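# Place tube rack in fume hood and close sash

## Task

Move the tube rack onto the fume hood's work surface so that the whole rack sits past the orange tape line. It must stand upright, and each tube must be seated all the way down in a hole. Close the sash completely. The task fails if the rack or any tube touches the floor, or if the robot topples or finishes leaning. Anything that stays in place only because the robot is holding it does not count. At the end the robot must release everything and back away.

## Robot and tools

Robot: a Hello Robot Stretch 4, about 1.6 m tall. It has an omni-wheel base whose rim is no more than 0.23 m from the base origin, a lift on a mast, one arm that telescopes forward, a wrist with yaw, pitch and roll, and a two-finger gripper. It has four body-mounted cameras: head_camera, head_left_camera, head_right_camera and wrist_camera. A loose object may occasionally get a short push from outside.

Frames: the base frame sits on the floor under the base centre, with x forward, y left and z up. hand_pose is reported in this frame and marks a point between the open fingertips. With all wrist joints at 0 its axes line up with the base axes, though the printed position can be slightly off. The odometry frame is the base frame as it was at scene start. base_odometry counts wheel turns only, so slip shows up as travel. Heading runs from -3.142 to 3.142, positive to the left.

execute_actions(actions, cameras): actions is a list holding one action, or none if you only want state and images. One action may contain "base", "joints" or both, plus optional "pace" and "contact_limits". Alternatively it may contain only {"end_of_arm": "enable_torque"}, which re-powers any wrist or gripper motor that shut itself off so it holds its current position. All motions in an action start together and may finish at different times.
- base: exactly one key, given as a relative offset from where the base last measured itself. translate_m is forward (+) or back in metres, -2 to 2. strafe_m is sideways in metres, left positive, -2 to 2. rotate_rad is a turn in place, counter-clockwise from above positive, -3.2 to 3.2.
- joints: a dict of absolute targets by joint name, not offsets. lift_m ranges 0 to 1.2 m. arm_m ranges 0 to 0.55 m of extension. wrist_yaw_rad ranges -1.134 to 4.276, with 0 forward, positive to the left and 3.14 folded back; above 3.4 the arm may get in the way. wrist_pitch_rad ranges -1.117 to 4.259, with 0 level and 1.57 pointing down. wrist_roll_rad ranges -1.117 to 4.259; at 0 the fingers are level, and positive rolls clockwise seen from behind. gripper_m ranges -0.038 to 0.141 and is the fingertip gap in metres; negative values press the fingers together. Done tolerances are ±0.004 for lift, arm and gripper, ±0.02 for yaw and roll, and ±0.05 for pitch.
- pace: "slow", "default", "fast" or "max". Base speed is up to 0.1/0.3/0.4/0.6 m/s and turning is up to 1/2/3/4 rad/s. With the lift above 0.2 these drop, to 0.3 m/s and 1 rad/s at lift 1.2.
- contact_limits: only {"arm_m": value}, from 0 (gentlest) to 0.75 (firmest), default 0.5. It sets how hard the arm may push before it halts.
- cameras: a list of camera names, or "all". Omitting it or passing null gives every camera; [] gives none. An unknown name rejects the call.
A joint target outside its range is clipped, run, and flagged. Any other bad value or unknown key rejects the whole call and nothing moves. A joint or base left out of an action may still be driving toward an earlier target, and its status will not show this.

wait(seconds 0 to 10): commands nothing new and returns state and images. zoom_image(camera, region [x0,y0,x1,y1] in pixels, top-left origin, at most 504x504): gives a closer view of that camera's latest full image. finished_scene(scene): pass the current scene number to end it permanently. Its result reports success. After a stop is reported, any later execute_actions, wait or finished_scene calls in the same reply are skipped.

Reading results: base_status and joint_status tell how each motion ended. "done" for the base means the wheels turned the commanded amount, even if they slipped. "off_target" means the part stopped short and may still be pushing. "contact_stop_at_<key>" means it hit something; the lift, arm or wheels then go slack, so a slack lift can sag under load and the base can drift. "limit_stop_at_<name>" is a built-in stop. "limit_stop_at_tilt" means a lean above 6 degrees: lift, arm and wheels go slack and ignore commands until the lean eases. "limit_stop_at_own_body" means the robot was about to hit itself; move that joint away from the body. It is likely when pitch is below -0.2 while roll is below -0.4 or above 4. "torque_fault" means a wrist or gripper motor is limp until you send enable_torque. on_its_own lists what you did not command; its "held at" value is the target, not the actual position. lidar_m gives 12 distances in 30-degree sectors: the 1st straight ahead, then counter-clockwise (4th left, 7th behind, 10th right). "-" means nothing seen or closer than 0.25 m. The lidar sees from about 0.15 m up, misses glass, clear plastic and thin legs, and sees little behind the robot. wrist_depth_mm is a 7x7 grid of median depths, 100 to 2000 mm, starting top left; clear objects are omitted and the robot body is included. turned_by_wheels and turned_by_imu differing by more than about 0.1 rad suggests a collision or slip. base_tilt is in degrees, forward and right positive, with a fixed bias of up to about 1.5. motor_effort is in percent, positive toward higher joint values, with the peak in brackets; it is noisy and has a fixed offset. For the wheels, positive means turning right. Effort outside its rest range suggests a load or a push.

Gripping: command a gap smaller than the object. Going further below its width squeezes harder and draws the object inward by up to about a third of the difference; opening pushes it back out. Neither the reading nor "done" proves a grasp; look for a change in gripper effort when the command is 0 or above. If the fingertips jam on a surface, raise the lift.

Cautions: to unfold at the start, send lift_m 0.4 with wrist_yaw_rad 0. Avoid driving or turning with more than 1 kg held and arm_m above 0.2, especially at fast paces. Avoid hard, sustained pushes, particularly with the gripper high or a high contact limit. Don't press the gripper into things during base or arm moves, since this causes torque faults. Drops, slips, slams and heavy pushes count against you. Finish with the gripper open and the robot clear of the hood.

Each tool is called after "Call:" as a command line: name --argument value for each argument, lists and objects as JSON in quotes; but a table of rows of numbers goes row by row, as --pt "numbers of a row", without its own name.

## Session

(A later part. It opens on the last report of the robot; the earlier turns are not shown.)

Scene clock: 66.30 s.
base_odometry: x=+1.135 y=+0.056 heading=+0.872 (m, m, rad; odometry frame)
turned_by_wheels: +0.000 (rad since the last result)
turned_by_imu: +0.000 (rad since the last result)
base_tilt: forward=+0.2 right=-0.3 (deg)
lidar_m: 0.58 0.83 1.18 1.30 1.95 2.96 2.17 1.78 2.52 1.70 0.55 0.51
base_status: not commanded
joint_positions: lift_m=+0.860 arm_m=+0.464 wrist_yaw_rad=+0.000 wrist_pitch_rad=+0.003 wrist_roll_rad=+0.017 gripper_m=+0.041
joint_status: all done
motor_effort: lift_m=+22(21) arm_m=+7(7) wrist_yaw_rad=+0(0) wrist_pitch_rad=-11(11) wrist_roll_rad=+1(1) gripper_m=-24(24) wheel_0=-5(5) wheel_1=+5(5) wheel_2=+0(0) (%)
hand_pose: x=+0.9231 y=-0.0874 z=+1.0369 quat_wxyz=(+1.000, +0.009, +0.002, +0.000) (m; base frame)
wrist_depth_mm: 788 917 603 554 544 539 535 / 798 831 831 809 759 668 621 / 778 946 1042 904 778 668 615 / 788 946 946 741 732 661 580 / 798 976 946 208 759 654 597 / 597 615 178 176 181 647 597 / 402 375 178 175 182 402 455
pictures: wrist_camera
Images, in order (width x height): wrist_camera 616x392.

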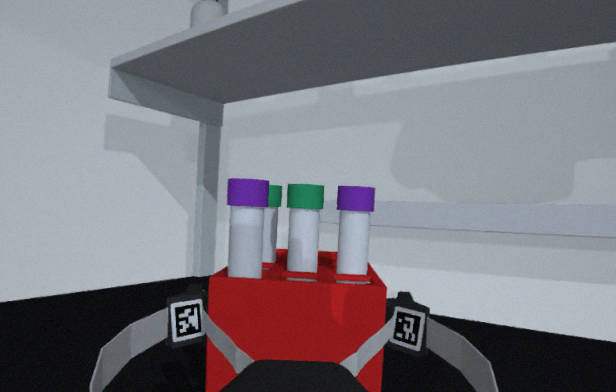

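Call:
execute_actions --actions '[{"joints":{"arm_m":0.0,"lift_m":0.88},"pace":"slow"}]' --cameras '[]'

Call:
execute_actions --actions '[{"base":{"translate_m":-0.5}}]' --cameras '[]'

Call:
execute_actions --actions '[{"base":{"rotate_rad":-2.217},"pace":"slow"}]' --cameras '["head_camera","wrist_camera"]'

Scene clock: 72.87 s.
base_odometry: x=+1.135 y=+0.056 heading=+0.872 (m, m, rad; odometry frame)
turned_by_wheels: +0.000 (rad since the last result)
turned_by_imu: -0.002 (rad since the last result)
base_tilt: forward=+0.1 right=-0.4 (deg)
lidar_m: 0.43 0.85 1.18 1.30 1.96 2.95 2.16 1.77 2.53 1.72 0.54 0.44
base_status: not commanded
joint_positions: lift_m=+0.880 arm_m=+0.001 wrist_yaw_rad=+0.000 wrist_pitch_rad=+0.003 wrist_roll_rad=+0.017 gripper_m=+0.041
joint_status: all done
motor_effort: lift_m=+22(25) arm_m=-7(9) wrist_yaw_rad=+0(0) wrist_pitch_rad=-10(11) wrist_roll_rad=+1(1) gripper_m=-23(23) wheel_0=-5(5) wheel_1=+5(5) wheel_2=+0(0) (%)
hand_pose: x=+0.4607 y=-0.0874 z=+1.0569 quat_wxyz=(+1.000, +0.009, +0.002, +0.000) (m; base frame)
wrist_depth_mm: 1060 1205 1464 1366 1205 1060 931 / 1060 1229 1499 1336 1042 820 723 / 1025 1255 1397 1308 1138 1025 904 / 1042 1255 1397 1182 1138 991 917 / 1008 1229 1118 209 1138 1008 904 / 741 691 179 177 180 820 809 / 831 466 178 176 182 459 535
pictures: none
No camera images: the call's "cameras" was empty. Leave "cameras" out to get every camera's image.

Scene clock: 76.03 s.
base_odometry: x=+0.813 y=-0.326 heading=+0.872 (m, m, rad; odometry frame)
turned_by_wheels: +0.000 (rad since the last result)
turned_by_imu: +0.001 (rad since the last result)
base_tilt: forward=+0.2 right=-0.2 (deg)
lidar_m: 0.45 1.50 1.50 1.66 2.47 2.52 1.75 1.37 1.38 2.24 1.76 0.46
base_status: done
joint_positions: lift_m=+0.880 arm_m=+0.001 wrist_yaw_rad=+0.000 wrist_pitch_rad=+0.003 wrist_roll_rad=+0.017 gripper_m=+0.041
joint_status: not commanded
motor_effort: lift_m=+22(22) arm_m=-7(7) wrist_yaw_rad=+0(2) wrist_pitch_rad=-11(12) wrist_roll_rad=+1(1) gripper_m=-24(23) wheel_0=-2(12) wheel_1=-3(10) wheel_2=+1(11) (%)
hand_pose: x=+0.4606 y=-0.0874 z=+1.0570 quat_wxyz=(+1.000, +0.009, +0.002, +0.000) (m; base frame)
wrist_depth_mm: 1281 1537 1921 1661 1430 1366 1255 / 1281 1576 1921 1863 1576 1397 1281 / 1308 1576 1863 1708 1537 1336 1229 / 1336 1537 1756 1756 1537 1366 1255 / 1308 1499 1098 208 1464 1366 1255 / 1366 1308 178 176 180 809 820 / 1336 1336 178 175 182 634 597
pictures: none
No camera images: the call's "cameras" was empty. Leave "cameras" out to get every camera's image.

Scene clock: 79.53 s.
base_odometry: x=+0.813 y=-0.326 heading=-1.344 (m, m, rad; odometry frame)
turned_by_wheels: -2.216 (rad since the last result)
turned_by_imu: -2.237 (rad since the last result)
base_tilt: forward=+0.2 right=-0.3 (deg)
lidar_m: 0.42 2.26 1.81 0.92 0.96 1.30 1.51 1.57 2.15 2.56 1.94 0.45
base_status: done
joint_positions: lift_m=+0.880 arm_m=+0.001 wrist_yaw_rad=+0.000 wrist_pitch_rad=+0.003 wrist_roll_rad=+0.017 gripper_m=+0.041
joint_status: not commanded
motor_effort: lift_m=+21(22) arm_m=-7(7) wrist_yaw_rad=+1(1) wrist_pitch_rad=-11(11) wrist_roll_rad=+1(1) gripper_m=-24(24) wheel_0=+5(10) wheel_1=+5(6) wheel_2=+6(6) (%)
hand_pose: x=+0.4607 y=-0.0874 z=+1.0570 quat_wxyz=(+1.000, +0.009, +0.002, +0.000) (m; base frame)
wrist_depth_mm: 1983 - - - 1808 1537 1229 / 1983 - - 1464 1863 1921 1863 / 1921 - 1983 1160 1863 1808 1808 / 1983 - 1983 240 1863 1863 1808 / 1921 - 1983 208 1756 1808 1808 / 1983 1983 178 177 181 1160 1138 / 1983 1921 178 176 181 1160 1182
pictures: head_camera, wrist_camera
Images, in order (width x height): head_camera 420x560, wrist_camera 616x392.

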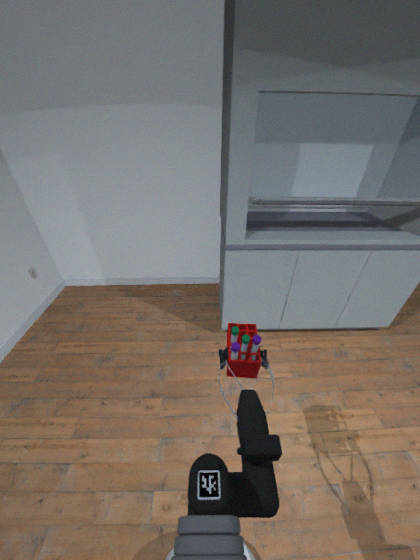

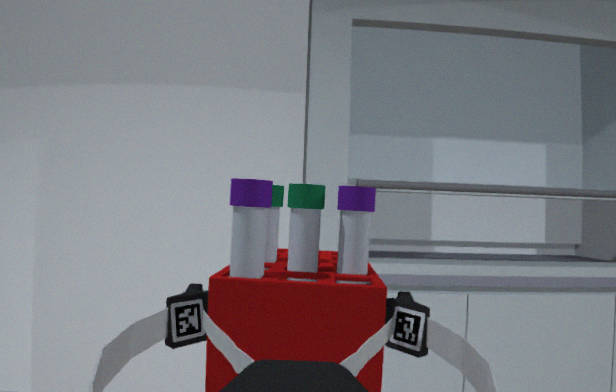

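Call:
execute_actions --actions '[{"base":{"strafe_m":-0.8}}]' --cameras '[]'

Call:
execute_actions --actions '[{"base":{"translate_m":0.65}}]' --cameras '["head_camera","wrist_camera"]'

Scene clock: 83.83 s.
base_odometry: x=+0.034 y=-0.506 heading=-1.344 (m, m, rad; odometry frame)
turned_by_wheels: +0.000 (rad since the last result)
turned_by_imu: +0.000 (rad since the last result)
base_tilt: forward=+0.1 right=-0.1 (deg)
lidar_m: 0.44 1.42 2.63 1.74 1.79 1.59 1.51 1.56 1.85 1.73 2.28 0.44
base_status: done
joint_positions: lift_m=+0.880 arm_m=+0.001 wrist_yaw_rad=+0.000 wrist_pitch_rad=+0.003 wrist_roll_rad=+0.017 gripper_m=+0.041
joint_status: not commanded
motor_effort: lift_m=+21(22) arm_m=-7(7) wrist_yaw_rad=+1(2) wrist_pitch_rad=-11(11) wrist_roll_rad=+1(1) gripper_m=-23(24) wheel_0=+2(9) wheel_1=-3(9) wheel_2=+0(4) (%)
hand_pose: x=+0.4607 y=-0.0874 z=+1.0570 quat_wxyz=(+1.000, +0.009, +0.002, +0.000) (m; base frame)
wrist_depth_mm: 1576 1308 1863 1863 1808 1182 - / 1118 1464 1863 1863 1863 1308 - / 1576 1464 1808 1808 1808 1281 - / 1138 1397 1808 234 1921 1205 - / 1138 1160 1138 208 1756 1160 - / 1118 1118 178 176 180 1160 - / 1118 1118 178 175 181 1138 -
pictures: none
No camera images: the call's "cameras" was empty. Leave "cameras" out to get every camera's image.

Scene clock: 87.50 s.
base_odometry: x=+0.180 y=-1.140 heading=-1.343 (m, m, rad; odometry frame)
turned_by_wheels: +0.001 (rad since the last result)
turned_by_imu: -0.003 (rad since the last result)
base_tilt: forward=+0.2 right=-0.3 (deg)
lidar_m: 0.42 0.74 2.19 2.32 1.84 2.25 2.17 2.25 1.82 1.75 1.02 0.73
base_status: done
joint_positions: lift_m=+0.880 arm_m=+0.001 wrist_yaw_rad=+0.000 wrist_pitch_rad=+0.003 wrist_roll_rad=+0.017 gripper_m=+0.041
joint_status: not commanded
motor_effort: lift_m=+21(21) arm_m=-7(7) wrist_yaw_rad=+2(0) wrist_pitch_rad=-11(11) wrist_roll_rad=+1(1) gripper_m=-23(25) wheel_0=+3(8) wheel_1=+4(7) wheel_2=+0(11) (%)
hand_pose: x=+0.4606 y=-0.0874 z=+1.0570 quat_wxyz=(+1.000, +0.009, +0.002, +0.000) (m; base frame)
wrist_depth_mm: 976 1160 1160 1160 1182 1182 878 / 960 1138 1138 1182 1182 1205 866 / 544 1138 1138 559 554 1098 798 / 976 1138 1138 1118 1160 1182 831 / 960 1118 1025 208 1160 1138 842 / 517 535 179 177 181 621 621 / 480 477 178 175 181 496 500
pictures: head_camera, wrist_camera
Images, in order (width x height): head_camera 420x560, wrist_camera 616x392.

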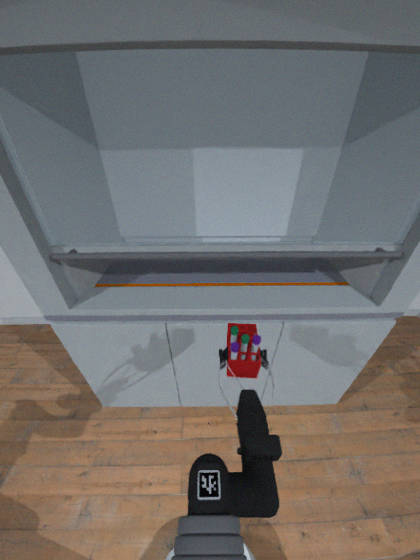

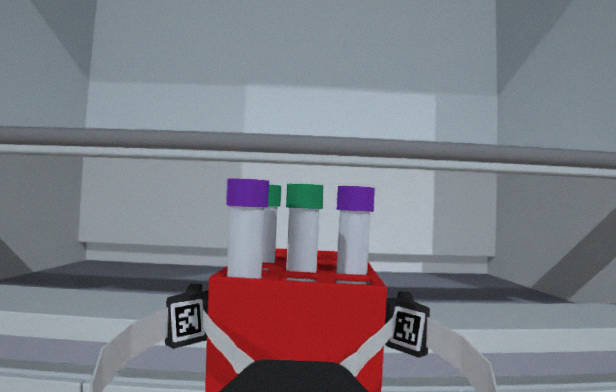

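Call:
execute_actions --actions '[{"base":{"translate_m":0.07},"joints":{"lift_m":0.903,"arm_m":0.2},"pace":"slow"}]' --cameras '["wrist_camera"]'

Scene clock: 90.93 s.
base_odometry: x=+0.196 y=-1.207 heading=-1.343 (m, m, rad; odometry frame)
turned_by_wheels: +0.000 (rad since the last result)
turned_by_imu: -0.001 (rad since the last result)
base_tilt: forward=+0.2 right=-0.1 (deg)
lidar_m: 0.63 0.67 0.93 2.53 1.88 2.31 2.24 2.33 1.81 1.76 0.92 0.67
base_status: done
joint_positions: lift_m=+0.903 arm_m=+0.199 wrist_yaw_rad=+0.000 wrist_pitch_rad=+0.003 wrist_roll_rad=+0.017 gripper_m=+0.041
joint_status: all done
motor_effort: lift_m=+22(23) arm_m=+7(7) wrist_yaw_rad=+1(0) wrist_pitch_rad=-11(11) wrist_roll_rad=+1(1) gripper_m=-23(24) wheel_0=+3(8) wheel_1=+6(10) wheel_2=-5(6) (%)
hand_pose: x=+0.6581 y=-0.0874 z=+1.0799 quat_wxyz=(+1.000, +0.009, +0.002, +0.000) (m; base frame)
wrist_depth_mm: 891 878 891 891 891 904 878 / 231 234 237 878 904 891 878 / 290 283 282 286 286 287 290 / 866 866 866 866 878 891 866 / 854 854 854 207 878 891 866 / 691 715 178 177 181 842 768 / 466 436 178 175 182 477 554
pictures: wrist_camera
Images, in order (width x height): wrist_camera 616x392.

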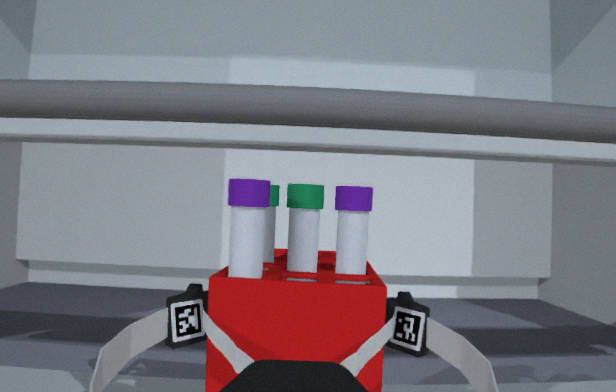

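Call:
execute_actions --actions '[{"joints":{"lift_m":0.888},"pace":"slow"}]' --cameras '[]'

Call:
execute_actions --actions '[{"joints":{"arm_m":0.36},"pace":"slow","contact_limits":{"arm_m":0.2}}]' --cameras '["wrist_camera","head_camera"]'

Scene clock: 92.10 s.
base_odometry: x=+0.196 y=-1.207 heading=-1.343 (m, m, rad; odometry frame)
turned_by_wheels: +0.000 (rad since the last result)
turned_by_imu: +0.000 (rad since the last result)
base_tilt: forward=+0.2 right=-0.2 (deg)
lidar_m: 0.62 0.66 0.93 2.54 1.87 2.32 2.23 2.32 1.80 1.77 0.93 0.66
base_status: not commanded
joint_positions: lift_m=+0.888 arm_m=+0.199 wrist_yaw_rad=+0.000 wrist_pitch_rad=+0.003 wrist_roll_rad=+0.017 gripper_m=+0.041
joint_status: all done
motor_effort: lift_m=+14(22) arm_m=+7(7) wrist_yaw_rad=+0(2) wrist_pitch_rad=-11(12) wrist_roll_rad=+1(1) gripper_m=-23(24) wheel_0=+4(4) wheel_1=+5(5) wheel_2=-5(5) (%)
hand_pose: x=+0.6581 y=-0.0874 z=+1.0656 quat_wxyz=(+1.000, +0.009, +0.002, +0.000) (m; base frame)
wrist_depth_mm: 878 866 891 878 917 891 878 / 232 234 236 237 237 241 788 / 878 866 866 878 891 303 290 / 866 878 878 866 891 891 866 / 866 878 866 208 866 878 866 / 654 676 178 177 181 778 768 / 399 342 178 175 181 366 492
pictures: none
No camera images: the call's "cameras" was empty. Leave "cameras" out to get every camera's image.

Scene clock: 94.97 s.
base_odometry: x=+0.196 y=-1.207 heading=-1.343 (m, m, rad; odometry frame)
turned_by_wheels: +0.000 (rad since the last result)
turned_by_imu: -0.001 (rad since the last result)
base_tilt: forward=+0.2 right=-0.2 (deg)
lidar_m: 0.64 0.67 0.90 2.54 1.88 2.31 2.24 2.31 1.80 1.77 0.92 0.67
base_status: not commanded
joint_positions: lift_m=+0.888 arm_m=+0.359 wrist_yaw_rad=+0.000 wrist_pitch_rad=+0.003 wrist_roll_rad=+0.017 gripper_m=+0.041
joint_status: all done
motor_effort: lift_m=+14(14) arm_m=+8(6) wrist_yaw_rad=+1(1) wrist_pitch_rad=-11(11) wrist_roll_rad=+1(1) gripper_m=-24(24) wheel_0=+4(4) wheel_1=+5(5) wheel_2=-5(5) (%)
contact_limits: arm_m 0.2
hand_pose: x=+0.8181 y=-0.0874 z=+1.0656 quat_wxyz=(+1.000, +0.009, +0.002, +0.000) (m; base frame)
wrist_depth_mm: 135 136 131 129 127 127 - / 707 715 723 723 741 732 741 / 699 715 723 723 715 732 732 / 707 707 715 723 732 732 741 / 707 707 707 208 723 723 732 / 640 668 178 176 180 759 778 / 433 407 178 176 181 439 488
pictures: head_camera, wrist_camera
Images, in order (width x height): head_camera 420x560, wrist_camera 616x392.

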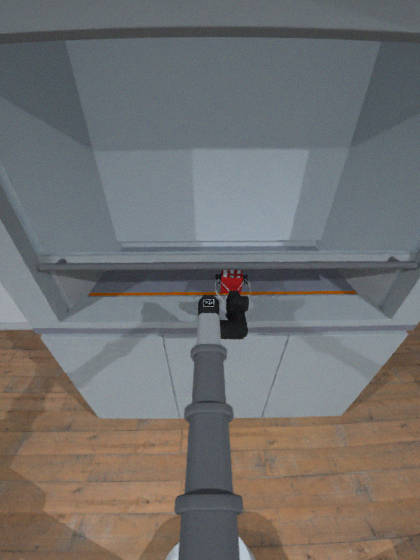

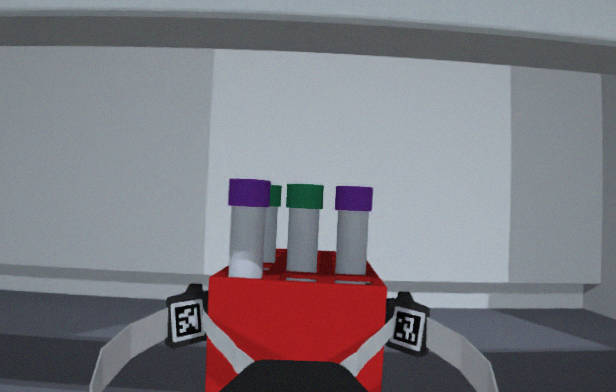

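Call:
execute_actions --actions '[{"joints":{"arm_m":0.47},"pace":"slow","contact_limits":{"arm_m":0.2}}]' --cameras '[]'

Call:
execute_actions --actions '[{"joints":{"lift_m":0.85},"pace":"slow"}]' --cameras '["wrist_camera","head_camera"]'

Scene clock: 97.70 s.
base_odometry: x=+0.196 y=-1.207 heading=-1.343 (m, m, rad; odometry frame)
turned_by_wheels: +0.000 (rad since the last result)
turned_by_imu: -0.001 (rad since the last result)
base_tilt: forward=+0.1 right=-0.3 (deg)
lidar_m: 0.64 0.67 0.91 2.54 1.87 2.31 2.24 2.33 1.82 1.74 0.92 0.67
base_status: not commanded
joint_positions: lift_m=+0.888 arm_m=+0.469 wrist_yaw_rad=+0.000 wrist_pitch_rad=+0.003 wrist_roll_rad=+0.017 gripper_m=+0.041
joint_status: all done
motor_effort: lift_m=+14(14) arm_m=+8(5) wrist_yaw_rad=+1(1) wrist_pitch_rad=-10(11) wrist_roll_rad=+1(2) gripper_m=-24(23) wheel_0=+4(3) wheel_1=+6(5) wheel_2=-5(5) (%)
contact_limits: arm_m 0.2
hand_pose: x=+0.9281 y=-0.0874 z=+1.0656 quat_wxyz=(+1.000, +0.009, +0.002, +0.000) (m; base frame)
wrist_depth_mm: 597 609 609 621 621 627 627 / 603 603 609 615 615 627 621 / 597 603 609 609 621 615 621 / 591 597 603 603 615 609 609 / 591 597 591 208 609 603 615 / 627 640 179 177 180 654 654 / 430 407 178 175 181 436 492
pictures: none
No camera images: the call's "cameras" was empty. Leave "cameras" out to get every camera's image.

Scene clock: 98.87 s.
base_odometry: x=+0.196 y=-1.207 heading=-1.343 (m, m, rad; odometry frame)
turned_by_wheels: +0.000 (rad since the last result)
turned_by_imu: +0.000 (rad since the last result)
base_tilt: forward=+0.1 right=-0.1 (deg)
lidar_m: 0.63 0.67 0.92 2.52 1.88 2.31 2.23 2.33 1.81 1.77 0.92 0.66
base_status: not commanded
joint_positions: lift_m=+0.850 arm_m=+0.469 wrist_yaw_rad=+0.000 wrist_pitch_rad=+0.003 wrist_roll_rad=+0.017 gripper_m=+0.041
joint_status: all done
motor_effort: lift_m=+13(9) arm_m=+7(7) wrist_yaw_rad=+2(1) wrist_pitch_rad=-11(10) wrist_roll_rad=+1(1) gripper_m=-23(23) wheel_0=+3(3) wheel_1=+5(5) wheel_2=-5(5) (%)
hand_pose: x=+0.9281 y=-0.0874 z=+1.0276 quat_wxyz=(+1.000, +0.009, +0.002, +0.000) (m; base frame)
wrist_depth_mm: 609 609 609 615 615 615 627 / 603 603 609 609 621 627 621 / 603 603 609 615 621 615 627 / 597 603 609 603 609 615 615 / 597 591 597 208 609 615 615 / 512 535 178 176 181 609 621 / 343 322 178 176 182 351 394
pictures: head_camera, wrist_camera
Images, in order (width x height): head_camera 420x560, wrist_camera 616x392.

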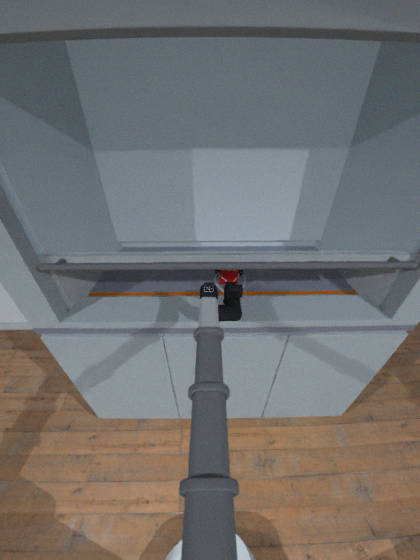

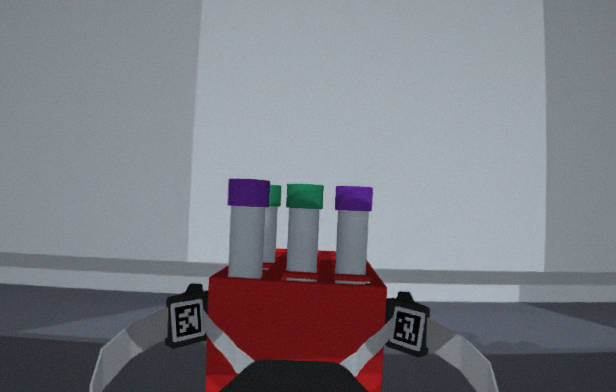

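Call:
execute_actions --actions '[{"joints":{"lift_m":0.844,"wrist_pitch_rad":0.1},"pace":"slow"}]' --cameras '["wrist_camera"]'

Call:
execute_actions --actions '[{"joints":{"gripper_m":0.141},"pace":"slow"}]' --cameras '["wrist_camera"]'

Scene clock: 99.73 s.
base_odometry: x=+0.196 y=-1.207 heading=-1.343 (m, m, rad; odometry frame)
turned_by_wheels: +0.000 (rad since the last result)
turned_by_imu: +0.000 (rad since the last result)
base_tilt: forward=+0.1 right=-0.2 (deg)
lidar_m: 0.63 0.67 0.90 2.52 1.88 2.32 2.23 2.33 1.80 1.78 0.92 0.66
base_status: not commanded
joint_positions: lift_m=+0.844 arm_m=+0.469 wrist_yaw_rad=+0.000 wrist_pitch_rad=+0.101 wrist_roll_rad=+0.017 gripper_m=+0.041
joint_status: all done
motor_effort: lift_m=+12(20) arm_m=+7(7) wrist_yaw_rad=+1(1) wrist_pitch_rad=-4(12) wrist_roll_rad=+1(1) gripper_m=-24(24) wheel_0=+4(3) wheel_1=+5(5) wheel_2=-5(5) (%)
hand_pose: x=+0.9267 y=-0.0874 z=+0.9936 quat_wxyz=(+0.999, +0.009, +0.050, +0.000) (m; base frame)
wrist_depth_mm: 580 585 580 591 585 597 591 / 580 591 585 597 597 597 597 / 585 597 597 597 591 609 603 / 591 591 597 597 603 609 615 / 585 615 504 210 654 654 654 / 357 368 178 177 180 410 415 / 260 248 178 176 182 265 300
pictures: wrist_camera
Images, in order (width x height): wrist_camera 616x392.

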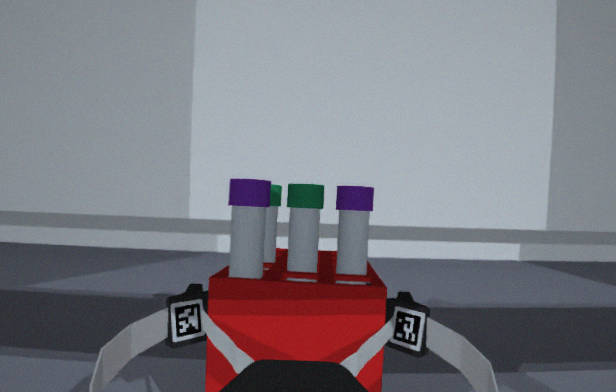

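Scene clock: 104.20 s.
base_odometry: x=+0.196 y=-1.207 heading=-1.343 (m, m, rad; odometry frame)
turned_by_wheels: +0.000 (rad since the last result)
turned_by_imu: -0.001 (rad since the last result)
base_tilt: forward=+0.5 right=-0.2 (deg)
lidar_m: 0.63 0.68 0.92 2.53 1.88 2.30 2.23 2.34 1.81 1.77 0.93 0.66
base_status: not commanded
joint_positions: lift_m=+0.844 arm_m=+0.469 wrist_yaw_rad=+0.000 wrist_pitch_rad=+0.101 wrist_roll_rad=+0.017 gripper_m=+0.141
joint_status: all done
motor_effort: lift_m=+12(12) arm_m=+7(7) wrist_yaw_rad=+2(1) wrist_pitch_rad=-4(3) wrist_roll_rad=+1(1) gripper_m=+2(24) wheel_0=+4(4) wheel_1=+5(5) wheel_2=-5(5) (%)
hand_pose: x=+0.9267 y=-0.0874 z=+0.9936 quat_wxyz=(+0.999, +0.009, +0.050, +0.000) (m; base frame)
wrist_depth_mm: 574 585 585 591 591 591 591 / 580 585 585 591 591 597 603 / 591 585 597 591 597 603 615 / 591 603 597 603 597 609 609 / 585 627 574 241 654 661 647 / 357 205 191 189 216 349 413 / 262 262 192 150 265 281 300
pictures: wrist_camera
Images, in order (width x height): wrist_camera 616x392.

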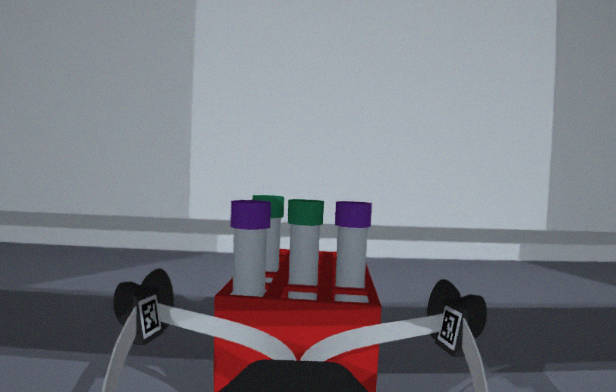

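Call:
execute_actions --actions '[{"joints":{"lift_m":0.86,"arm_m":0.37},"pace":"slow"}]' --cameras '[]'

Call:
execute_actions --actions '[{"joints":{"gripper_m":0.0,"wrist_pitch_rad":0.22,"lift_m":0.865}}]' --cameras '["wrist_camera"]'

Scene clock: 106.63 s.
base_odometry: x=+0.196 y=-1.207 heading=-1.343 (m, m, rad; odometry frame)
turned_by_wheels: +0.000 (rad since the last result)
turned_by_imu: -0.001 (rad since the last result)
base_tilt: forward=+0.1 right=-0.2 (deg)
lidar_m: 0.63 0.67 0.91 2.54 1.86 2.32 2.22 2.33 1.81 1.77 0.92 0.67
base_status: not commanded
joint_positions: lift_m=+0.860 arm_m=+0.371 wrist_yaw_rad=+0.000 wrist_pitch_rad=+0.102 wrist_roll_rad=+0.017 gripper_m=+0.141
joint_status: all done
motor_effort: lift_m=+22(23) arm_m=-7(8) wrist_yaw_rad=-1(0) wrist_pitch_rad=-7(7) wrist_roll_rad=+1(1) gripper_m=+1(1) wheel_0=+4(4) wheel_1=+5(5) wheel_2=-5(5) (%)
hand_pose: x=+0.8292 y=-0.0874 z=+1.0085 quat_wxyz=(+0.999, +0.009, +0.051, +0.000) (m; base frame)
wrist_depth_mm: 661 668 683 676 691 691 691 / 668 668 691 699 691 699 691 / 683 683 699 691 699 699 699 / 691 691 691 699 707 707 707 / 640 676 691 315 759 759 723 / 392 206 291 287 439 382 455 / 289 285 293 150 309 309 319
pictures: none
No camera images: the call's "cameras" was empty. Leave "cameras" out to get every camera's image.

Scene clock: 109.00 s.
base_odometry: x=+0.196 y=-1.207 heading=-1.343 (m, m, rad; odometry frame)
turned_by_wheels: +0.000 (rad since the last result)
turned_by_imu: -0.001 (rad since the last result)
base_tilt: forward=+0.3 right=-0.2 (deg)
lidar_m: 0.63 0.66 0.93 2.54 1.87 2.31 2.24 2.33 1.81 1.76 0.92 0.67
base_status: not commanded
joint_positions: lift_m=+0.865 arm_m=+0.371 wrist_yaw_rad=+0.000 wrist_pitch_rad=+0.222 wrist_roll_rad=+0.017 gripper_m=+0.000
joint_status: all done
motor_effort: lift_m=+22(22) arm_m=-7(7) wrist_yaw_rad=+2(0) wrist_pitch_rad=-6(7) wrist_roll_rad=+1(1) gripper_m=-7(7) wheel_0=+3(3) wheel_1=+5(5) wheel_2=-5(5) (%)
hand_pose: x=+0.8236 y=-0.0874 z=+0.9795 quat_wxyz=(+0.994, +0.009, +0.111, -0.001) (m; base frame)
wrist_depth_mm: 647 647 654 654 654 661 668 / 661 661 676 661 668 676 683 / 676 683 676 683 683 691 691 / 723 732 683 312 759 750 715 / 421 439 410 289 477 488 496 / 297 304 297 204 325 330 329 / 183 182 179 173 174 200 200
pictures: wrist_camera
Images, in order (width x height): wrist_camera 616x392.

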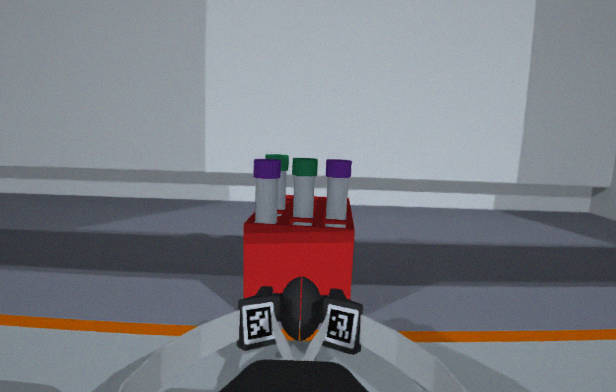

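Call:
execute_actions --actions '[{"joints":{"arm_m":0.5},"pace":"slow","contact_limits":{"arm_m":0.3}}]' --cameras '["wrist_camera"]'

Call:
execute_actions --actions '[{"joints":{"wrist_pitch_rad":0.1},"pace":"slow"}]' --cameras '[]'

Call:
execute_actions --actions '[{"joints":{"arm_m":0.1}}]' --cameras '["wrist_camera"]'

Call:
execute_actions --actions '[{"joints":{"lift_m":1.2,"wrist_pitch_rad":0.5}}]' --cameras '["wrist_camera"]'

Scene clock: 111.97 s.
base_odometry: x=+0.196 y=-1.207 heading=-1.343 (m, m, rad; odometry frame)
turned_by_wheels: +0.000 (rad since the last result)
turned_by_imu: -0.001 (rad since the last result)
base_tilt: forward=+0.1 right=-0.3 (deg)
lidar_m: 0.64 0.66 0.90 2.54 1.89 2.30 2.23 2.33 1.80 1.76 0.93 0.67
base_status: not commanded
joint_positions: lift_m=+0.865 arm_m=+0.499 wrist_yaw_rad=+0.000 wrist_pitch_rad=+0.222 wrist_roll_rad=+0.017 gripper_m=+0.000
joint_status: all done
motor_effort: lift_m=+22(22) arm_m=+8(8) wrist_yaw_rad=+2(1) wrist_pitch_rad=-7(7) wrist_roll_rad=+1(1) gripper_m=-6(7) wheel_0=+4(3) wheel_1=+5(5) wheel_2=-5(5) (%)
contact_limits: arm_m 0.3
hand_pose: x=+0.9510 y=-0.0874 z=+0.9794 quat_wxyz=(+0.994, +0.009, +0.111, -0.001) (m; base frame)
wrist_depth_mm: 525 525 530 530 539 539 535 / 544 539 539 549 554 549 554 / 554 559 559 554 564 559 559 / 609 621 615 254 627 634 640 / 424 436 410 234 473 488 496 / 296 303 240 204 322 327 329 / 231 229 225 173 176 253 258
pictures: wrist_camera
Images, in order (width x height): wrist_camera 616x392.

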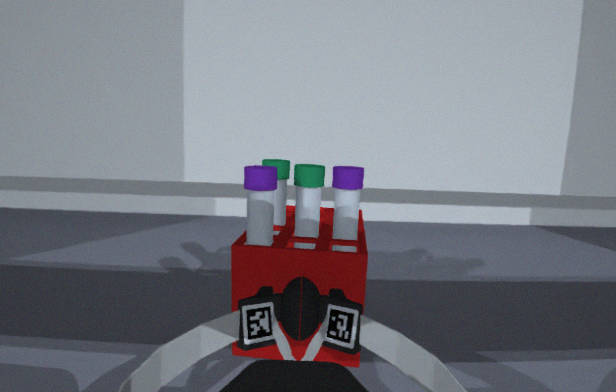

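Scene clock: 112.60 s.
base_odometry: x=+0.196 y=-1.207 heading=-1.343 (m, m, rad; odometry frame)
turned_by_wheels: +0.000 (rad since the last result)
turned_by_imu: +0.000 (rad since the last result)
base_tilt: forward=+0.2 right=-0.3 (deg)
lidar_m: 0.63 0.68 0.93 2.54 1.87 2.30 2.24 2.33 1.82 1.78 0.91 0.66
base_status: not commanded
joint_positions: lift_m=+0.865 arm_m=+0.499 wrist_yaw_rad=+0.000 wrist_pitch_rad=+0.103 wrist_roll_rad=+0.017 gripper_m=+0.000
joint_status: all done
motor_effort: lift_m=+22(22) arm_m=+8(7) wrist_yaw_rad=+1(1) wrist_pitch_rad=-9(14) wrist_roll_rad=+2(1) gripper_m=-6(6) wheel_0=+3(4) wheel_1=+5(5) wheel_2=-5(5) (%)
hand_pose: x=+0.9566 y=-0.0874 z=+1.0133 quat_wxyz=(+0.999, +0.009, +0.051, +0.000) (m; base frame)
wrist_depth_mm: 549 549 559 559 564 569 574 / 554 554 564 564 559 569 569 / 559 559 564 564 574 569 569 / 564 564 569 569 580 580 580 / 615 609 621 264 627 627 640 / 404 418 394 203 452 462 462 / 297 294 239 174 176 329 329
pictures: none
No camera images: the call's "cameras" was empty. Leave "cameras" out to get every camera's image.

Scene clock: 114.90 s.
base_odometry: x=+0.196 y=-1.207 heading=-1.343 (m, m, rad; odometry frame)
turned_by_wheels: +0.000 (rad since the last result)
turned_by_imu: -0.001 (rad since the last result)
base_tilt: forward=+0.2 right=-0.3 (deg)
lidar_m: 0.63 0.66 0.93 2.52 1.86 2.31 2.23 2.33 1.78 1.76 0.93 0.68
base_status: not commanded
joint_positions: lift_m=+0.865 arm_m=+0.101 wrist_yaw_rad=+0.000 wrist_pitch_rad=+0.102 wrist_roll_rad=+0.017 gripper_m=+0.000
joint_status: all done
motor_effort: lift_m=+21(22) arm_m=-7(6) wrist_yaw_rad=+0(1) wrist_pitch_rad=-9(9) wrist_roll_rad=+1(1) gripper_m=-6(6) wheel_0=+3(4) wheel_1=+5(5) wheel_2=-5(5) (%)
hand_pose: x=+0.5591 y=-0.0874 z=+1.0134 quat_wxyz=(+0.999, +0.009, +0.051, +0.000) (m; base frame)
wrist_depth_mm: 317 315 319 946 946 960 820 / 878 976 946 392 375 370 377 / 931 960 960 976 976 976 891 / 960 960 976 991 976 976 866 / 661 699 732 640 809 831 778 / 327 340 347 204 370 375 377 / 324 327 327 174 176 332 336
pictures: wrist_camera
Images, in order (width x height): wrist_camera 616x392.

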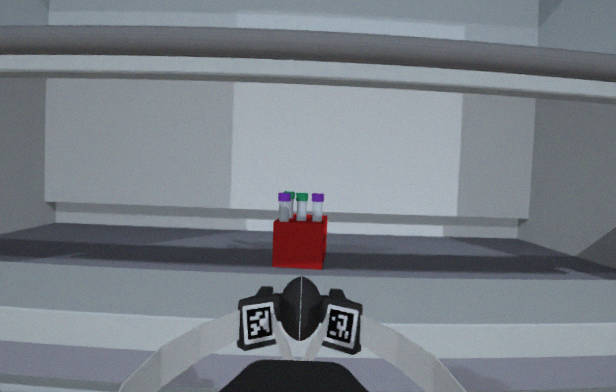

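Scene clock: 117.30 s.
base_odometry: x=+0.196 y=-1.207 heading=-1.343 (m, m, rad; odometry frame)
turned_by_wheels: +0.000 (rad since the last result)
turned_by_imu: -0.001 (rad since the last result)
base_tilt: forward=+0.2 right=-0.1 (deg)
lidar_m: 0.62 0.66 0.92 2.54 1.87 2.30 2.24 2.33 1.81 1.77 0.92 0.68
base_status: not commanded
joint_positions: lift_m=+1.200 arm_m=+0.101 wrist_yaw_rad=+0.000 wrist_pitch_rad=+0.502 wrist_roll_rad=+0.017 gripper_m=+0.000
joint_status: all done
motor_effort: lift_m=+22(20) arm_m=-7(7) wrist_yaw_rad=+1(1) wrist_pitch_rad=-7(7) wrist_roll_rad=+1(1) gripper_m=-7(7) wheel_0=+4(3) wheel_1=+5(5) wheel_2=-5(5) (%)
hand_pose: x=+0.5251 y=-0.0874 z=+1.2392 quat_wxyz=(+0.969, +0.008, +0.248, -0.002) (m; base frame)
wrist_depth_mm: 878 866 878 891 866 891 866 / 917 931 917 931 917 917 878 / 960 991 991 991 1008 991 878 / 402 410 407 413 415 418 427 / 741 750 768 750 750 768 750 / 585 603 661 204 661 668 676 / 500 500 496 173 176 535 535
pictures: wrist_camera
Images, in order (width x height): wrist_camera 616x392.

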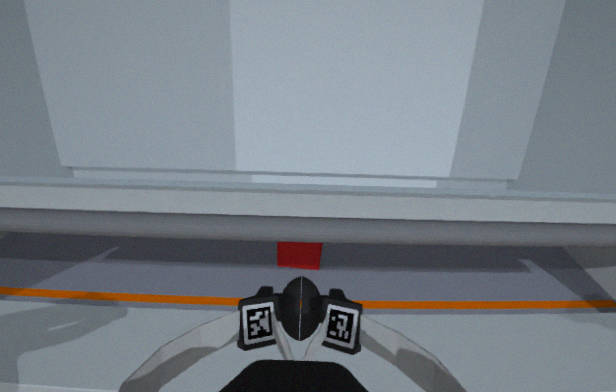

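Call:
execute_actions --actions '[{"joints":{"arm_m":0.275},"pace":"slow"}]' --cameras '["wrist_camera"]'

Call:
execute_actions --actions '[{"joints":{"lift_m":1.0},"pace":"slow"}]' --cameras '["wrist_camera"]'

Scene clock: 120.67 s.
base_odometry: x=+0.196 y=-1.207 heading=-1.343 (m, m, rad; odometry frame)
turned_by_wheels: +0.000 (rad since the last result)
turned_by_imu: -0.001 (rad since the last result)
base_tilt: forward=+0.3 right=-0.4 (deg)
lidar_m: 0.63 0.67 0.92 2.54 1.86 2.31 2.24 2.33 1.82 1.77 0.93 0.68
base_status: not commanded
joint_positions: lift_m=+1.200 arm_m=+0.274 wrist_yaw_rad=+0.000 wrist_pitch_rad=+0.502 wrist_roll_rad=+0.017 gripper_m=+0.000
joint_status: all done
motor_effort: lift_m=+22(22) arm_m=+7(9) wrist_yaw_rad=+0(1) wrist_pitch_rad=-7(6) wrist_roll_rad=+1(1) gripper_m=-7(6) wheel_0=+3(4) wheel_1=+5(5) wheel_2=-5(5) (%)
hand_pose: x=+0.6976 y=-0.0874 z=+1.2392 quat_wxyz=(+0.969, +0.008, +0.248, -0.002) (m; base frame)
wrist_depth_mm: 715 723 723 715 715 732 715 / 750 768 759 768 759 750 759 / 820 809 820 820 809 820 788 / 878 866 878 878 878 878 866 / 759 788 809 788 820 820 798 / 251 252 248 204 257 258 262 / 211 211 208 173 175 242 266
pictures: wrist_camera
Images, in order (width x height): wrist_camera 616x392.

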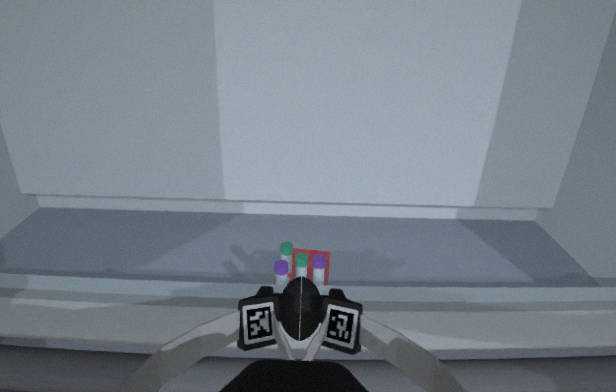

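Scene clock: 122.10 s.
base_odometry: x=+0.196 y=-1.208 heading=-1.344 (m, m, rad; odometry frame)
turned_by_wheels: -0.001 (rad since the last result)
turned_by_imu: +0.002 (rad since the last result)
base_tilt: forward=+0.2 right=-0.2 (deg)
lidar_m: 0.64 0.66 0.91 2.44 1.88 2.30 2.23 2.32 1.79 1.78 0.91 0.66
base_status: not commanded
joint_positions: lift_m=+1.143 arm_m=+0.274 wrist_yaw_rad=+0.002 wrist_pitch_rad=+0.490 wrist_roll_rad=+0.017 gripper_m=+0.000
joint_status: lift_m contact_stop (moved -0.057 of -0.200)
on_its_own: lift_m is slack since a contact_stop (your +1.000 is given up); wrist_pitch_rad is at rest, and its effort (+26) is outside its rest range (-23 to +23)
motor_effort: lift_m=+18(22) arm_m=+3(7) wrist_yaw_rad=-4(15) wrist_pitch_rad=+26(98) wrist_roll_rad=+1(1) gripper_m=-10(11) wheel_0=-4(4) wheel_1=-2(5) wheel_2=-1(5) (%)
hand_pose: x=+0.7000 y=-0.0870 z=+1.1855 quat_wxyz=(+0.970, +0.008, +0.243, -0.001) (m; base frame)
wrist_depth_mm: 707 723 723 715 723 732 715 / 759 750 741 750 759 759 759 / 798 809 798 798 809 809 798 / 854 866 866 854 866 891 854 / 691 715 723 585 750 759 768 / 237 240 235 203 240 243 245 / 193 192 193 169 178 199 199
pictures: wrist_camera
Images, in order (width x height): wrist_camera 616x392.

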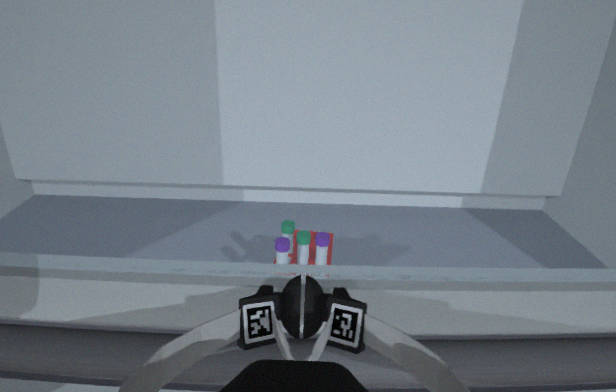

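Call:
execute_actions --actions '[{"joints":{"lift_m":1.0},"pace":"slow"}]' --cameras '[]'

Scene clock: 123.43 s.
base_odometry: x=+0.196 y=-1.208 heading=-1.344 (m, m, rad; odometry frame)
turned_by_wheels: +0.000 (rad since the last result)
turned_by_imu: +0.001 (rad since the last result)
base_tilt: forward=+0.3 right=-0.4 (deg)
lidar_m: 0.62 0.67 0.91 2.43 1.88 2.31 2.23 2.32 1.81 1.78 0.94 0.67
base_status: not commanded
joint_positions: lift_m=+1.117 arm_m=+0.274 wrist_yaw_rad=+0.001 wrist_pitch_rad=+0.489 wrist_roll_rad=+0.017 gripper_m=+0.000
joint_status: lift_m contact_stop (moved -0.026 of -0.143)
on_its_own: lift_m is slack since a contact_stop (your +1.000 is given up); wrist_pitch_rad is at rest, and its effort (+28) is outside its rest range (-23 to +23)
motor_effort: lift_m=+18(23) arm_m=+3(3) wrist_yaw_rad=-3(14) wrist_pitch_rad=+28(92) wrist_roll_rad=+1(1) gripper_m=-10(10) wheel_0=-4(5) wheel_1=-2(2) wheel_2=-1(2) (%)
hand_pose: x=+0.7000 y=-0.0872 z=+1.1595 quat_wxyz=(+0.970, +0.008, +0.242, -0.002) (m; base frame)
wrist_depth_mm: 715 723 715 715 723 715 715 / 750 750 768 759 768 768 759 / 820 809 809 809 809 809 798 / 854 866 854 842 866 891 854 / 654 668 683 549 707 707 707 / 237 241 234 204 241 243 245 / 193 193 193 170 178 198 199
pictures: none
No camera images: the call's "cameras" was empty. Leave "cameras" out to get every camera's image.

Call:
execute_actions --actions '[{"joints":{"lift_m":1.2},"pace":"slow"}]' --cameras '[]'

Call:
execute_actions --actions '[{"joints":{"wrist_pitch_rad":0.8}}]' --cameras '[]'

Call:
execute_actions --actions '[{"joints":{"arm_m":0.325},"pace":"slow"}]' --cameras '[]'

Call:
execute_actions --actions '[{"joints":{"lift_m":0.95},"pace":"slow"}]' --cameras '["wrist_camera"]'

Scene clock: 125.33 s.
base_odometry: x=+0.196 y=-1.208 heading=-1.344 (m, m, rad; odometry frame)
turned_by_wheels: +0.000 (rad since the last result)
turned_by_imu: +0.000 (rad since the last result)
base_tilt: forward=+0.3 right=-0.3 (deg)
lidar_m: 0.63 0.67 0.92 2.41 1.88 2.30 2.24 2.34 1.79 1.77 0.91 0.68
base_status: not commanded
joint_positions: lift_m=+1.200 arm_m=+0.274 wrist_yaw_rad=+0.000 wrist_pitch_rad=+0.502 wrist_roll_rad=+0.017 gripper_m=+0.000
joint_status: all done
motor_effort: lift_m=+22(22) arm_m=+3(3) wrist_yaw_rad=+0(2) wrist_pitch_rad=-6(30) wrist_roll_rad=+1(1) gripper_m=-6(12) wheel_0=-4(5) wheel_1=-2(2) wheel_2=-1(1) (%)
hand_pose: x=+0.6983 y=-0.0873 z=+1.2392 quat_wxyz=(+0.969, +0.008, +0.248, -0.002) (m; base frame)
wrist_depth_mm: 715 707 723 715 723 715 723 / 750 768 768 759 768 768 759 / 798 809 831 809 820 809 809 / 878 866 866 866 866 891 854 / 768 778 798 820 820 842 809 / 621 634 647 204 668 676 668 / 274 272 271 173 175 283 285
pictures: none
No camera images: the call's "cameras" was empty. Leave "cameras" out to get every camera's image.

Scene clock: 126.07 s.
base_odometry: x=+0.196 y=-1.208 heading=-1.344 (m, m, rad; odometry frame)
turned_by_wheels: +0.000 (rad since the last result)
turned_by_imu: +0.000 (rad since the last result)
base_tilt: forward=+0.3 right=-0.3 (deg)
lidar_m: 0.63 0.68 0.92 2.44 1.88 2.28 2.24 2.33 1.80 1.78 0.92 0.67
base_status: not commanded
joint_positions: lift_m=+1.200 arm_m=+0.274 wrist_yaw_rad=+0.000 wrist_pitch_rad=+0.801 wrist_roll_rad=+0.017 gripper_m=+0.000
joint_status: all done
motor_effort: lift_m=+22(22) arm_m=+3(3) wrist_yaw_rad=+0(1) wrist_pitch_rad=-5(5) wrist_roll_rad=+1(1) gripper_m=-7(7) wheel_0=-4(4) wheel_1=-1(2) wheel_2=-1(1) (%)
hand_pose: x=+0.6461 y=-0.0874 z=+1.1707 quat_wxyz=(+0.921, +0.008, +0.390, -0.003) (m; base frame)
wrist_depth_mm: 750 759 759 759 759 759 750 / 866 866 866 854 866 878 809 / 723 741 750 627 759 778 788 / 289 293 634 580 654 661 661 / 283 283 289 290 289 290 289 / 430 424 247 204 251 436 439 / 399 397 389 173 176 413 413
pictures: none
No camera images: the call's "cameras" was empty. Leave "cameras" out to get every camera's image.

Scene clock: 127.77 s.
base_odometry: x=+0.196 y=-1.208 heading=-1.344 (m, m, rad; odometry frame)
turned_by_wheels: +0.000 (rad since the last result)
turned_by_imu: +0.000 (rad since the last result)
base_tilt: forward=+0.3 right=-0.3 (deg)
lidar_m: 0.64 0.65 0.92 2.42 1.87 2.31 2.24 2.32 1.82 1.78 0.90 0.66
base_status: not commanded
joint_positions: lift_m=+1.200 arm_m=+0.324 wrist_yaw_rad=+0.000 wrist_pitch_rad=+0.801 wrist_roll_rad=+0.017 gripper_m=+0.000
joint_status: all done
motor_effort: lift_m=+20(22) arm_m=+7(10) wrist_yaw_rad=+2(3) wrist_pitch_rad=-5(9) wrist_roll_rad=+1(1) gripper_m=-6(7) wheel_0=-4(4) wheel_1=-2(2) wheel_2=+0(1) (%)
hand_pose: x=+0.6953 y=-0.0875 z=+1.1708 quat_wxyz=(+0.921, +0.008, +0.390, -0.004) (m; base frame)
wrist_depth_mm: 707 715 707 715 707 715 715 / 831 831 842 788 788 778 788 / 732 732 750 750 759 788 798 / 621 634 621 569 647 654 661 / 251 254 256 258 554 564 564 / 257 254 245 203 253 264 265 / 213 211 211 174 176 216 218
pictures: none
No camera images: the call's "cameras" was empty. Leave "cameras" out to get every camera's image.

Scene clock: 129.07 s.
base_odometry: x=+0.196 y=-1.208 heading=-1.344 (m, m, rad; odometry frame)
turned_by_wheels: +0.000 (rad since the last result)
turned_by_imu: +0.002 (rad since the last result)
base_tilt: forward=+0.2 right=-0.3 (deg)
lidar_m: 0.63 0.66 0.93 2.40 1.85 2.30 2.24 2.32 1.80 1.77 0.91 0.67
base_status: not commanded
joint_positions: lift_m=+1.162 arm_m=+0.324 wrist_yaw_rad=+0.001 wrist_pitch_rad=+0.790 wrist_roll_rad=+0.017 gripper_m=+0.000
joint_status: lift_m contact_stop (moved -0.038 of -0.250)
on_its_own: lift_m is slack since a contact_stop (your +0.950 is given up); wrist_pitch_rad is at rest, and its effort (+26) is outside its rest range (-23 to +23)
motor_effort: lift_m=+18(18) arm_m=+4(7) wrist_yaw_rad=-3(9) wrist_pitch_rad=+26(75) wrist_roll_rad=+1(1) gripper_m=-8(10) wheel_0=-5(5) wheel_1=-1(4) wheel_2=+2(2) (%)
hand_pose: x=+0.6984 y=-0.0872 z=+1.1350 quat_wxyz=(+0.923, +0.008, +0.385, -0.003) (m; base frame)
wrist_depth_mm: 699 707 699 707 699 707 699 / 788 809 788 809 831 768 778 / 691 707 707 603 715 741 759 / 580 591 597 544 609 615 621 / 240 244 247 250 251 525 535 / 247 247 236 204 243 252 255 / 202 201 203 170 178 206 208
pictures: wrist_camera
Images, in order (width x height): wrist_camera 616x392.

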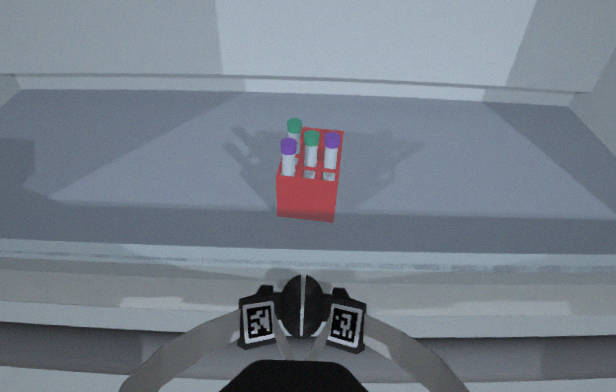

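Repeat to lift ≈1.02.

Call:
execute_actions --actions '[{"joints":{"lift_m":0.95},"pace":"slow"}]' --cameras '[]'

Scene clock: 130.33 s.
base_odometry: x=+0.196 y=-1.208 heading=-1.344 (m, m, rad; odometry frame)
turned_by_wheels: +0.000 (rad since the last result)
turned_by_imu: +0.000 (rad since the last result)
base_tilt: forward=+0.4 right=-0.3 (deg)
lidar_m: 0.63 0.67 0.92 2.41 1.86 2.31 2.23 2.34 1.80 1.79 0.93 0.68
base_status: not commanded
joint_positions: lift_m=+1.142 arm_m=+0.324 wrist_yaw_rad=+0.001 wrist_pitch_rad=+0.788 wrist_roll_rad=+0.017 gripper_m=+0.000
joint_status: lift_m contact_stop (moved -0.020 of -0.212)
on_its_own: lift_m is slack since a contact_stop (your +0.950 is given up); wrist_pitch_rad is at rest, and its effort (+32) is outside its rest range (-23 to +23)
motor_effort: lift_m=+18(18) arm_m=+3(3) wrist_yaw_rad=-2(11) wrist_pitch_rad=+32(62) wrist_roll_rad=+0(0) gripper_m=-10(10) wheel_0=-4(5) wheel_1=-1(2) wheel_2=+0(1) (%)
hand_pose: x=+0.6987 y=-0.0872 z=+1.1157 quat_wxyz=(+0.923, +0.008, +0.384, -0.003) (m; base frame)
wrist_depth_mm: 707 715 707 715 699 707 699 / 778 798 798 798 788 820 798 / 668 661 676 525 691 715 723 / 554 564 574 539 585 585 597 / 239 242 246 249 251 508 512 / 249 246 235 202 242 252 253 / 202 202 202 170 179 207 208
pictures: none
No camera images: the call's "cameras" was empty. Leave "cameras" out to get every camera's image.

Call:
execute_actions --actions '[{"joints":{"lift_m":0.95}}]' --cameras '[]'

Scene clock: 131.53 s.
base_odometry: x=+0.196 y=-1.208 heading=-1.344 (m, m, rad; odometry frame)
turned_by_wheels: +0.000 (rad since the last result)
turned_by_imu: +0.000 (rad since the last result)
base_tilt: forward=+0.2 right=-0.2 (deg)
lidar_m: 0.63 0.68 0.91 2.42 1.87 2.30 2.22 2.34 1.81 1.79 0.92 0.67
base_status: not commanded
joint_positions: lift_m=+1.124 arm_m=+0.324 wrist_yaw_rad=+0.001 wrist_pitch_rad=+0.788 wrist_roll_rad=+0.017 gripper_m=+0.000
joint_status: lift_m contact_stop (moved -0.018 of -0.192)
on_its_own: lift_m is slack since a contact_stop (your +0.950 is given up); wrist_pitch_rad is at rest, and its effort (+33) is outside its rest range (-23 to +23)
motor_effort: lift_m=+18(15) arm_m=+4(4) wrist_yaw_rad=-1(12) wrist_pitch_rad=+33(66) wrist_roll_rad=+1(1) gripper_m=-9(9) wheel_0=-4(4) wheel_1=-2(2) wheel_2=+0(1) (%)
hand_pose: x=+0.6988 y=-0.0873 z=+1.0977 quat_wxyz=(+0.923, +0.008, +0.384, -0.003) (m; base frame)
wrist_depth_mm: 707 707 723 707 699 707 699 / 798 788 778 798 778 798 798 / 634 640 640 500 668 668 691 / 525 539 544 521 554 554 574 / 240 243 246 249 251 484 488 / 248 246 235 201 242 252 253 / 201 200 201 169 179 206 206
pictures: none
No camera images: the call's "cameras" was empty. Leave "cameras" out to get every camera's image.

Call:
execute_actions --actions '[{"joints":{"lift_m":0.95},"pace":"fast"}]' --cameras '[]'

Scene clock: 132.77 s.
base_odometry: x=+0.196 y=-1.208 heading=-1.344 (m, m, rad; odometry frame)
turned_by_wheels: +0.000 (rad since the last result)
turned_by_imu: -0.001 (rad since the last result)
base_tilt: forward=+0.1 right=-0.3 (deg)
lidar_m: 0.63 0.66 0.93 2.41 1.87 2.31 2.23 2.34 1.82 1.77 0.93 0.66
base_status: not commanded
joint_positions: lift_m=+1.103 arm_m=+0.324 wrist_yaw_rad=+0.001 wrist_pitch_rad=+0.789 wrist_roll_rad=+0.017 gripper_m=+0.000
joint_status: lift_m contact_stop (moved -0.021 of -0.174)
on_its_own: lift_m is slack since a contact_stop (your +0.950 is given up); wrist_pitch_rad is at rest, and its effort (+29) is outside its rest range (-23 to +23)
motor_effort: lift_m=+18(19) arm_m=+4(4) wrist_yaw_rad=-2(15) wrist_pitch_rad=+29(77) wrist_roll_rad=+0(1) gripper_m=-8(10) wheel_0=-4(4) wheel_1=-2(3) wheel_2=+0(1) (%)
hand_pose: x=+0.6985 y=-0.0872 z=+1.0765 quat_wxyz=(+0.923, +0.008, +0.384, -0.003) (m; base frame)
wrist_depth_mm: 723 707 715 699 707 715 699 / 732 732 732 750 778 788 778 / 591 597 603 492 621 627 647 / 496 504 508 500 521 521 530 / 240 244 247 249 252 452 455 / 249 248 236 203 243 252 254 / 202 202 202 170 178 207 207
pictures: none
No camera images: the call's "cameras" was empty. Leave "cameras" out to get every camera's image.

Call:
execute_actions --actions '[{"joints":{"lift_m":0.95},"pace":"fast"}]' --cameras '[]'

Scene clock: 133.87 s.
base_odometry: x=+0.196 y=-1.208 heading=-1.344 (m, m, rad; odometry frame)
turned_by_wheels: +0.000 (rad since the last result)
turned_by_imu: +0.001 (rad since the last result)
base_tilt: forward=+0.1 right=-0.3 (deg)
lidar_m: 0.63 0.66 0.92 2.41 1.87 2.30 2.23 2.35 1.80 1.78 0.94 0.66
base_status: not commanded
joint_positions: lift_m=+1.076 arm_m=+0.324 wrist_yaw_rad=+0.001 wrist_pitch_rad=+0.791 wrist_roll_rad=+0.017 gripper_m=+0.000
joint_status: lift_m contact_stop (moved -0.027 of -0.153)
on_its_own: lift_m is slack since a contact_stop (your +0.950 is given up)
motor_effort: lift_m=+18(17) arm_m=+4(3) wrist_yaw_rad=-2(16) wrist_pitch_rad=+23(84) wrist_roll_rad=+0(1) gripper_m=-9(11) wheel_0=-6(6) wheel_1=-1(4) wheel_2=+0(2) (%)
hand_pose: x=+0.6981 y=-0.0872 z=+1.0494 quat_wxyz=(+0.923, +0.008, +0.385, -0.003) (m; base frame)
wrist_depth_mm: 741 732 707 699 707 699 691 / 668 683 691 480 707 723 741 / 544 549 554 484 574 580 585 / 452 459 466 466 477 480 492 / 242 245 248 251 253 415 415 / 251 249 238 204 245 254 255 / 204 204 204 170 178 209 209
pictures: none
No camera images: the call's "cameras" was empty. Leave "cameras" out to get every camera's image.

Call:
execute_actions --actions '[{"joints":{"lift_m":0.95},"pace":"fast"}]' --cameras '[]'

Scene clock: 135.03 s.
base_odometry: x=+0.196 y=-1.208 heading=-1.344 (m, m, rad; odometry frame)
turned_by_wheels: +0.000 (rad since the last result)
turned_by_imu: +0.001 (rad since the last result)
base_tilt: forward=+0.2 right=-0.2 (deg)
lidar_m: 0.63 0.67 0.94 2.40 1.87 2.30 2.23 2.33 1.82 1.79 0.92 0.66
base_status: not commanded
joint_positions: lift_m=+1.050 arm_m=+0.324 wrist_yaw_rad=+0.001 wrist_pitch_rad=+0.790 wrist_roll_rad=+0.017 gripper_m=+0.000
joint_status: lift_m contact_stop (moved -0.027 of -0.126)
on_its_own: lift_m is slack since a contact_stop (your +0.950 is given up); wrist_pitch_rad is at rest, and its effort (+27) is outside its rest range (-23 to +23)
motor_effort: lift_m=+18(17) arm_m=+4(4) wrist_yaw_rad=-1(15) wrist_pitch_rad=+27(79) wrist_roll_rad=+1(1) gripper_m=-9(10) wheel_0=-5(5) wheel_1=-2(4) wheel_2=+1(2) (%)
hand_pose: x=+0.6984 y=-0.0872 z=+1.0232 quat_wxyz=(+0.923, +0.008, +0.385, -0.003) (m; base frame)
wrist_depth_mm: 741 732 732 699 759 723 699 / 621 621 627 452 647 668 691 / 496 504 508 477 521 530 544 / 421 424 430 433 439 445 452 / 240 243 247 249 338 340 343 / 250 248 236 203 243 253 254 / 202 202 203 170 178 207 208
pictures: none
No camera images: the call's "cameras" was empty. Leave "cameras" out to get every camera's image.

Slow near the bottom.

Call:
execute_actions --actions '[{"joints":{"lift_m":0.95},"pace":"slow"}]' --cameras '[]'

Scene clock: 136.17 s.
base_odometry: x=+0.196 y=-1.208 heading=-1.344 (m, m, rad; odometry frame)
turned_by_wheels: +0.000 (rad since the last result)
turned_by_imu: +0.000 (rad since the last result)
base_tilt: forward=+0.3 right=-0.3 (deg)
lidar_m: 0.64 0.67 0.91 2.40 1.86 2.31 2.24 2.32 1.82 1.78 0.92 0.67
base_status: not commanded
joint_positions: lift_m=+1.030 arm_m=+0.324 wrist_yaw_rad=+0.001 wrist_pitch_rad=+0.788 wrist_roll_rad=+0.017 gripper_m=+0.000
joint_status: lift_m contact_stop (moved -0.020 of -0.100)
on_its_own: lift_m is slack since a contact_stop (your +0.950 is given up); wrist_pitch_rad is at rest, and its effort (+33) is outside its rest range (-23 to +23)
motor_effort: lift_m=+17(20) arm_m=+4(4) wrist_yaw_rad=-1(13) wrist_pitch_rad=+33(60) wrist_roll_rad=+1(1) gripper_m=-9(8) wheel_0=-3(5) wheel_1=-1(2) wheel_2=-1(1) (%)
hand_pose: x=+0.6987 y=-0.0873 z=+1.0039 quat_wxyz=(+0.923, +0.008, +0.384, -0.003) (m; base frame)
wrist_depth_mm: 732 732 732 683 732 732 750 / 574 585 597 439 615 634 647 / 469 477 477 452 488 500 512 / 394 402 407 404 413 418 418 / 240 243 245 250 315 317 317 / 249 247 235 203 242 251 252 / 202 202 202 170 179 206 207
pictures: none
No camera images: the call's "cameras" was empty. Leave "cameras" out to get every camera's image.

Call:
execute_actions --actions '[{"joints":{"lift_m":0.95},"pace":"slow"}]' --cameras '[]'

Scene clock: 137.30 s.
base_odometry: x=+0.196 y=-1.208 heading=-1.344 (m, m, rad; odometry frame)
turned_by_wheels: +0.000 (rad since the last result)
turned_by_imu: +0.000 (rad since the last result)
base_tilt: forward=+0.1 right=-0.2 (deg)
lidar_m: 0.64 0.66 0.95 2.39 1.87 2.30 2.23 2.36 1.82 1.80 0.89 0.67
base_status: not commanded
joint_positions: lift_m=+1.013 arm_m=+0.324 wrist_yaw_rad=-0.001 wrist_pitch_rad=+0.784 wrist_roll_rad=+0.017 gripper_m=+0.000
joint_status: lift_m contact_stop (moved -0.017 of -0.080)
on_its_own: lift_m is slack since a contact_stop (your +0.950 is given up); wrist_pitch_rad is at rest, and its effort (+43) is outside its rest range (-23 to +23)
motor_effort: lift_m=+15(15) arm_m=+4(4) wrist_yaw_rad=+4(15) wrist_pitch_rad=+43(61) wrist_roll_rad=+0(0) gripper_m=-7(9) wheel_0=-4(4) wheel_1=+0(1) wheel_2=-2(2) (%)
hand_pose: x=+0.6994 y=-0.0876 z=+0.9876 quat_wxyz=(+0.924, +0.008, +0.382, -0.004) (m; base frame)
wrist_depth_mm: 707 715 715 668 732 732 732 / 559 564 569 430 597 603 621 / 449 455 462 449 473 484 492 / 377 382 384 389 397 399 404 / 237 240 245 248 250 301 304 / 243 243 233 205 239 248 249 / 199 198 200 168 179 204 204
pictures: none
No camera images: the call's "cameras" was empty. Leave "cameras" out to get every camera's image.


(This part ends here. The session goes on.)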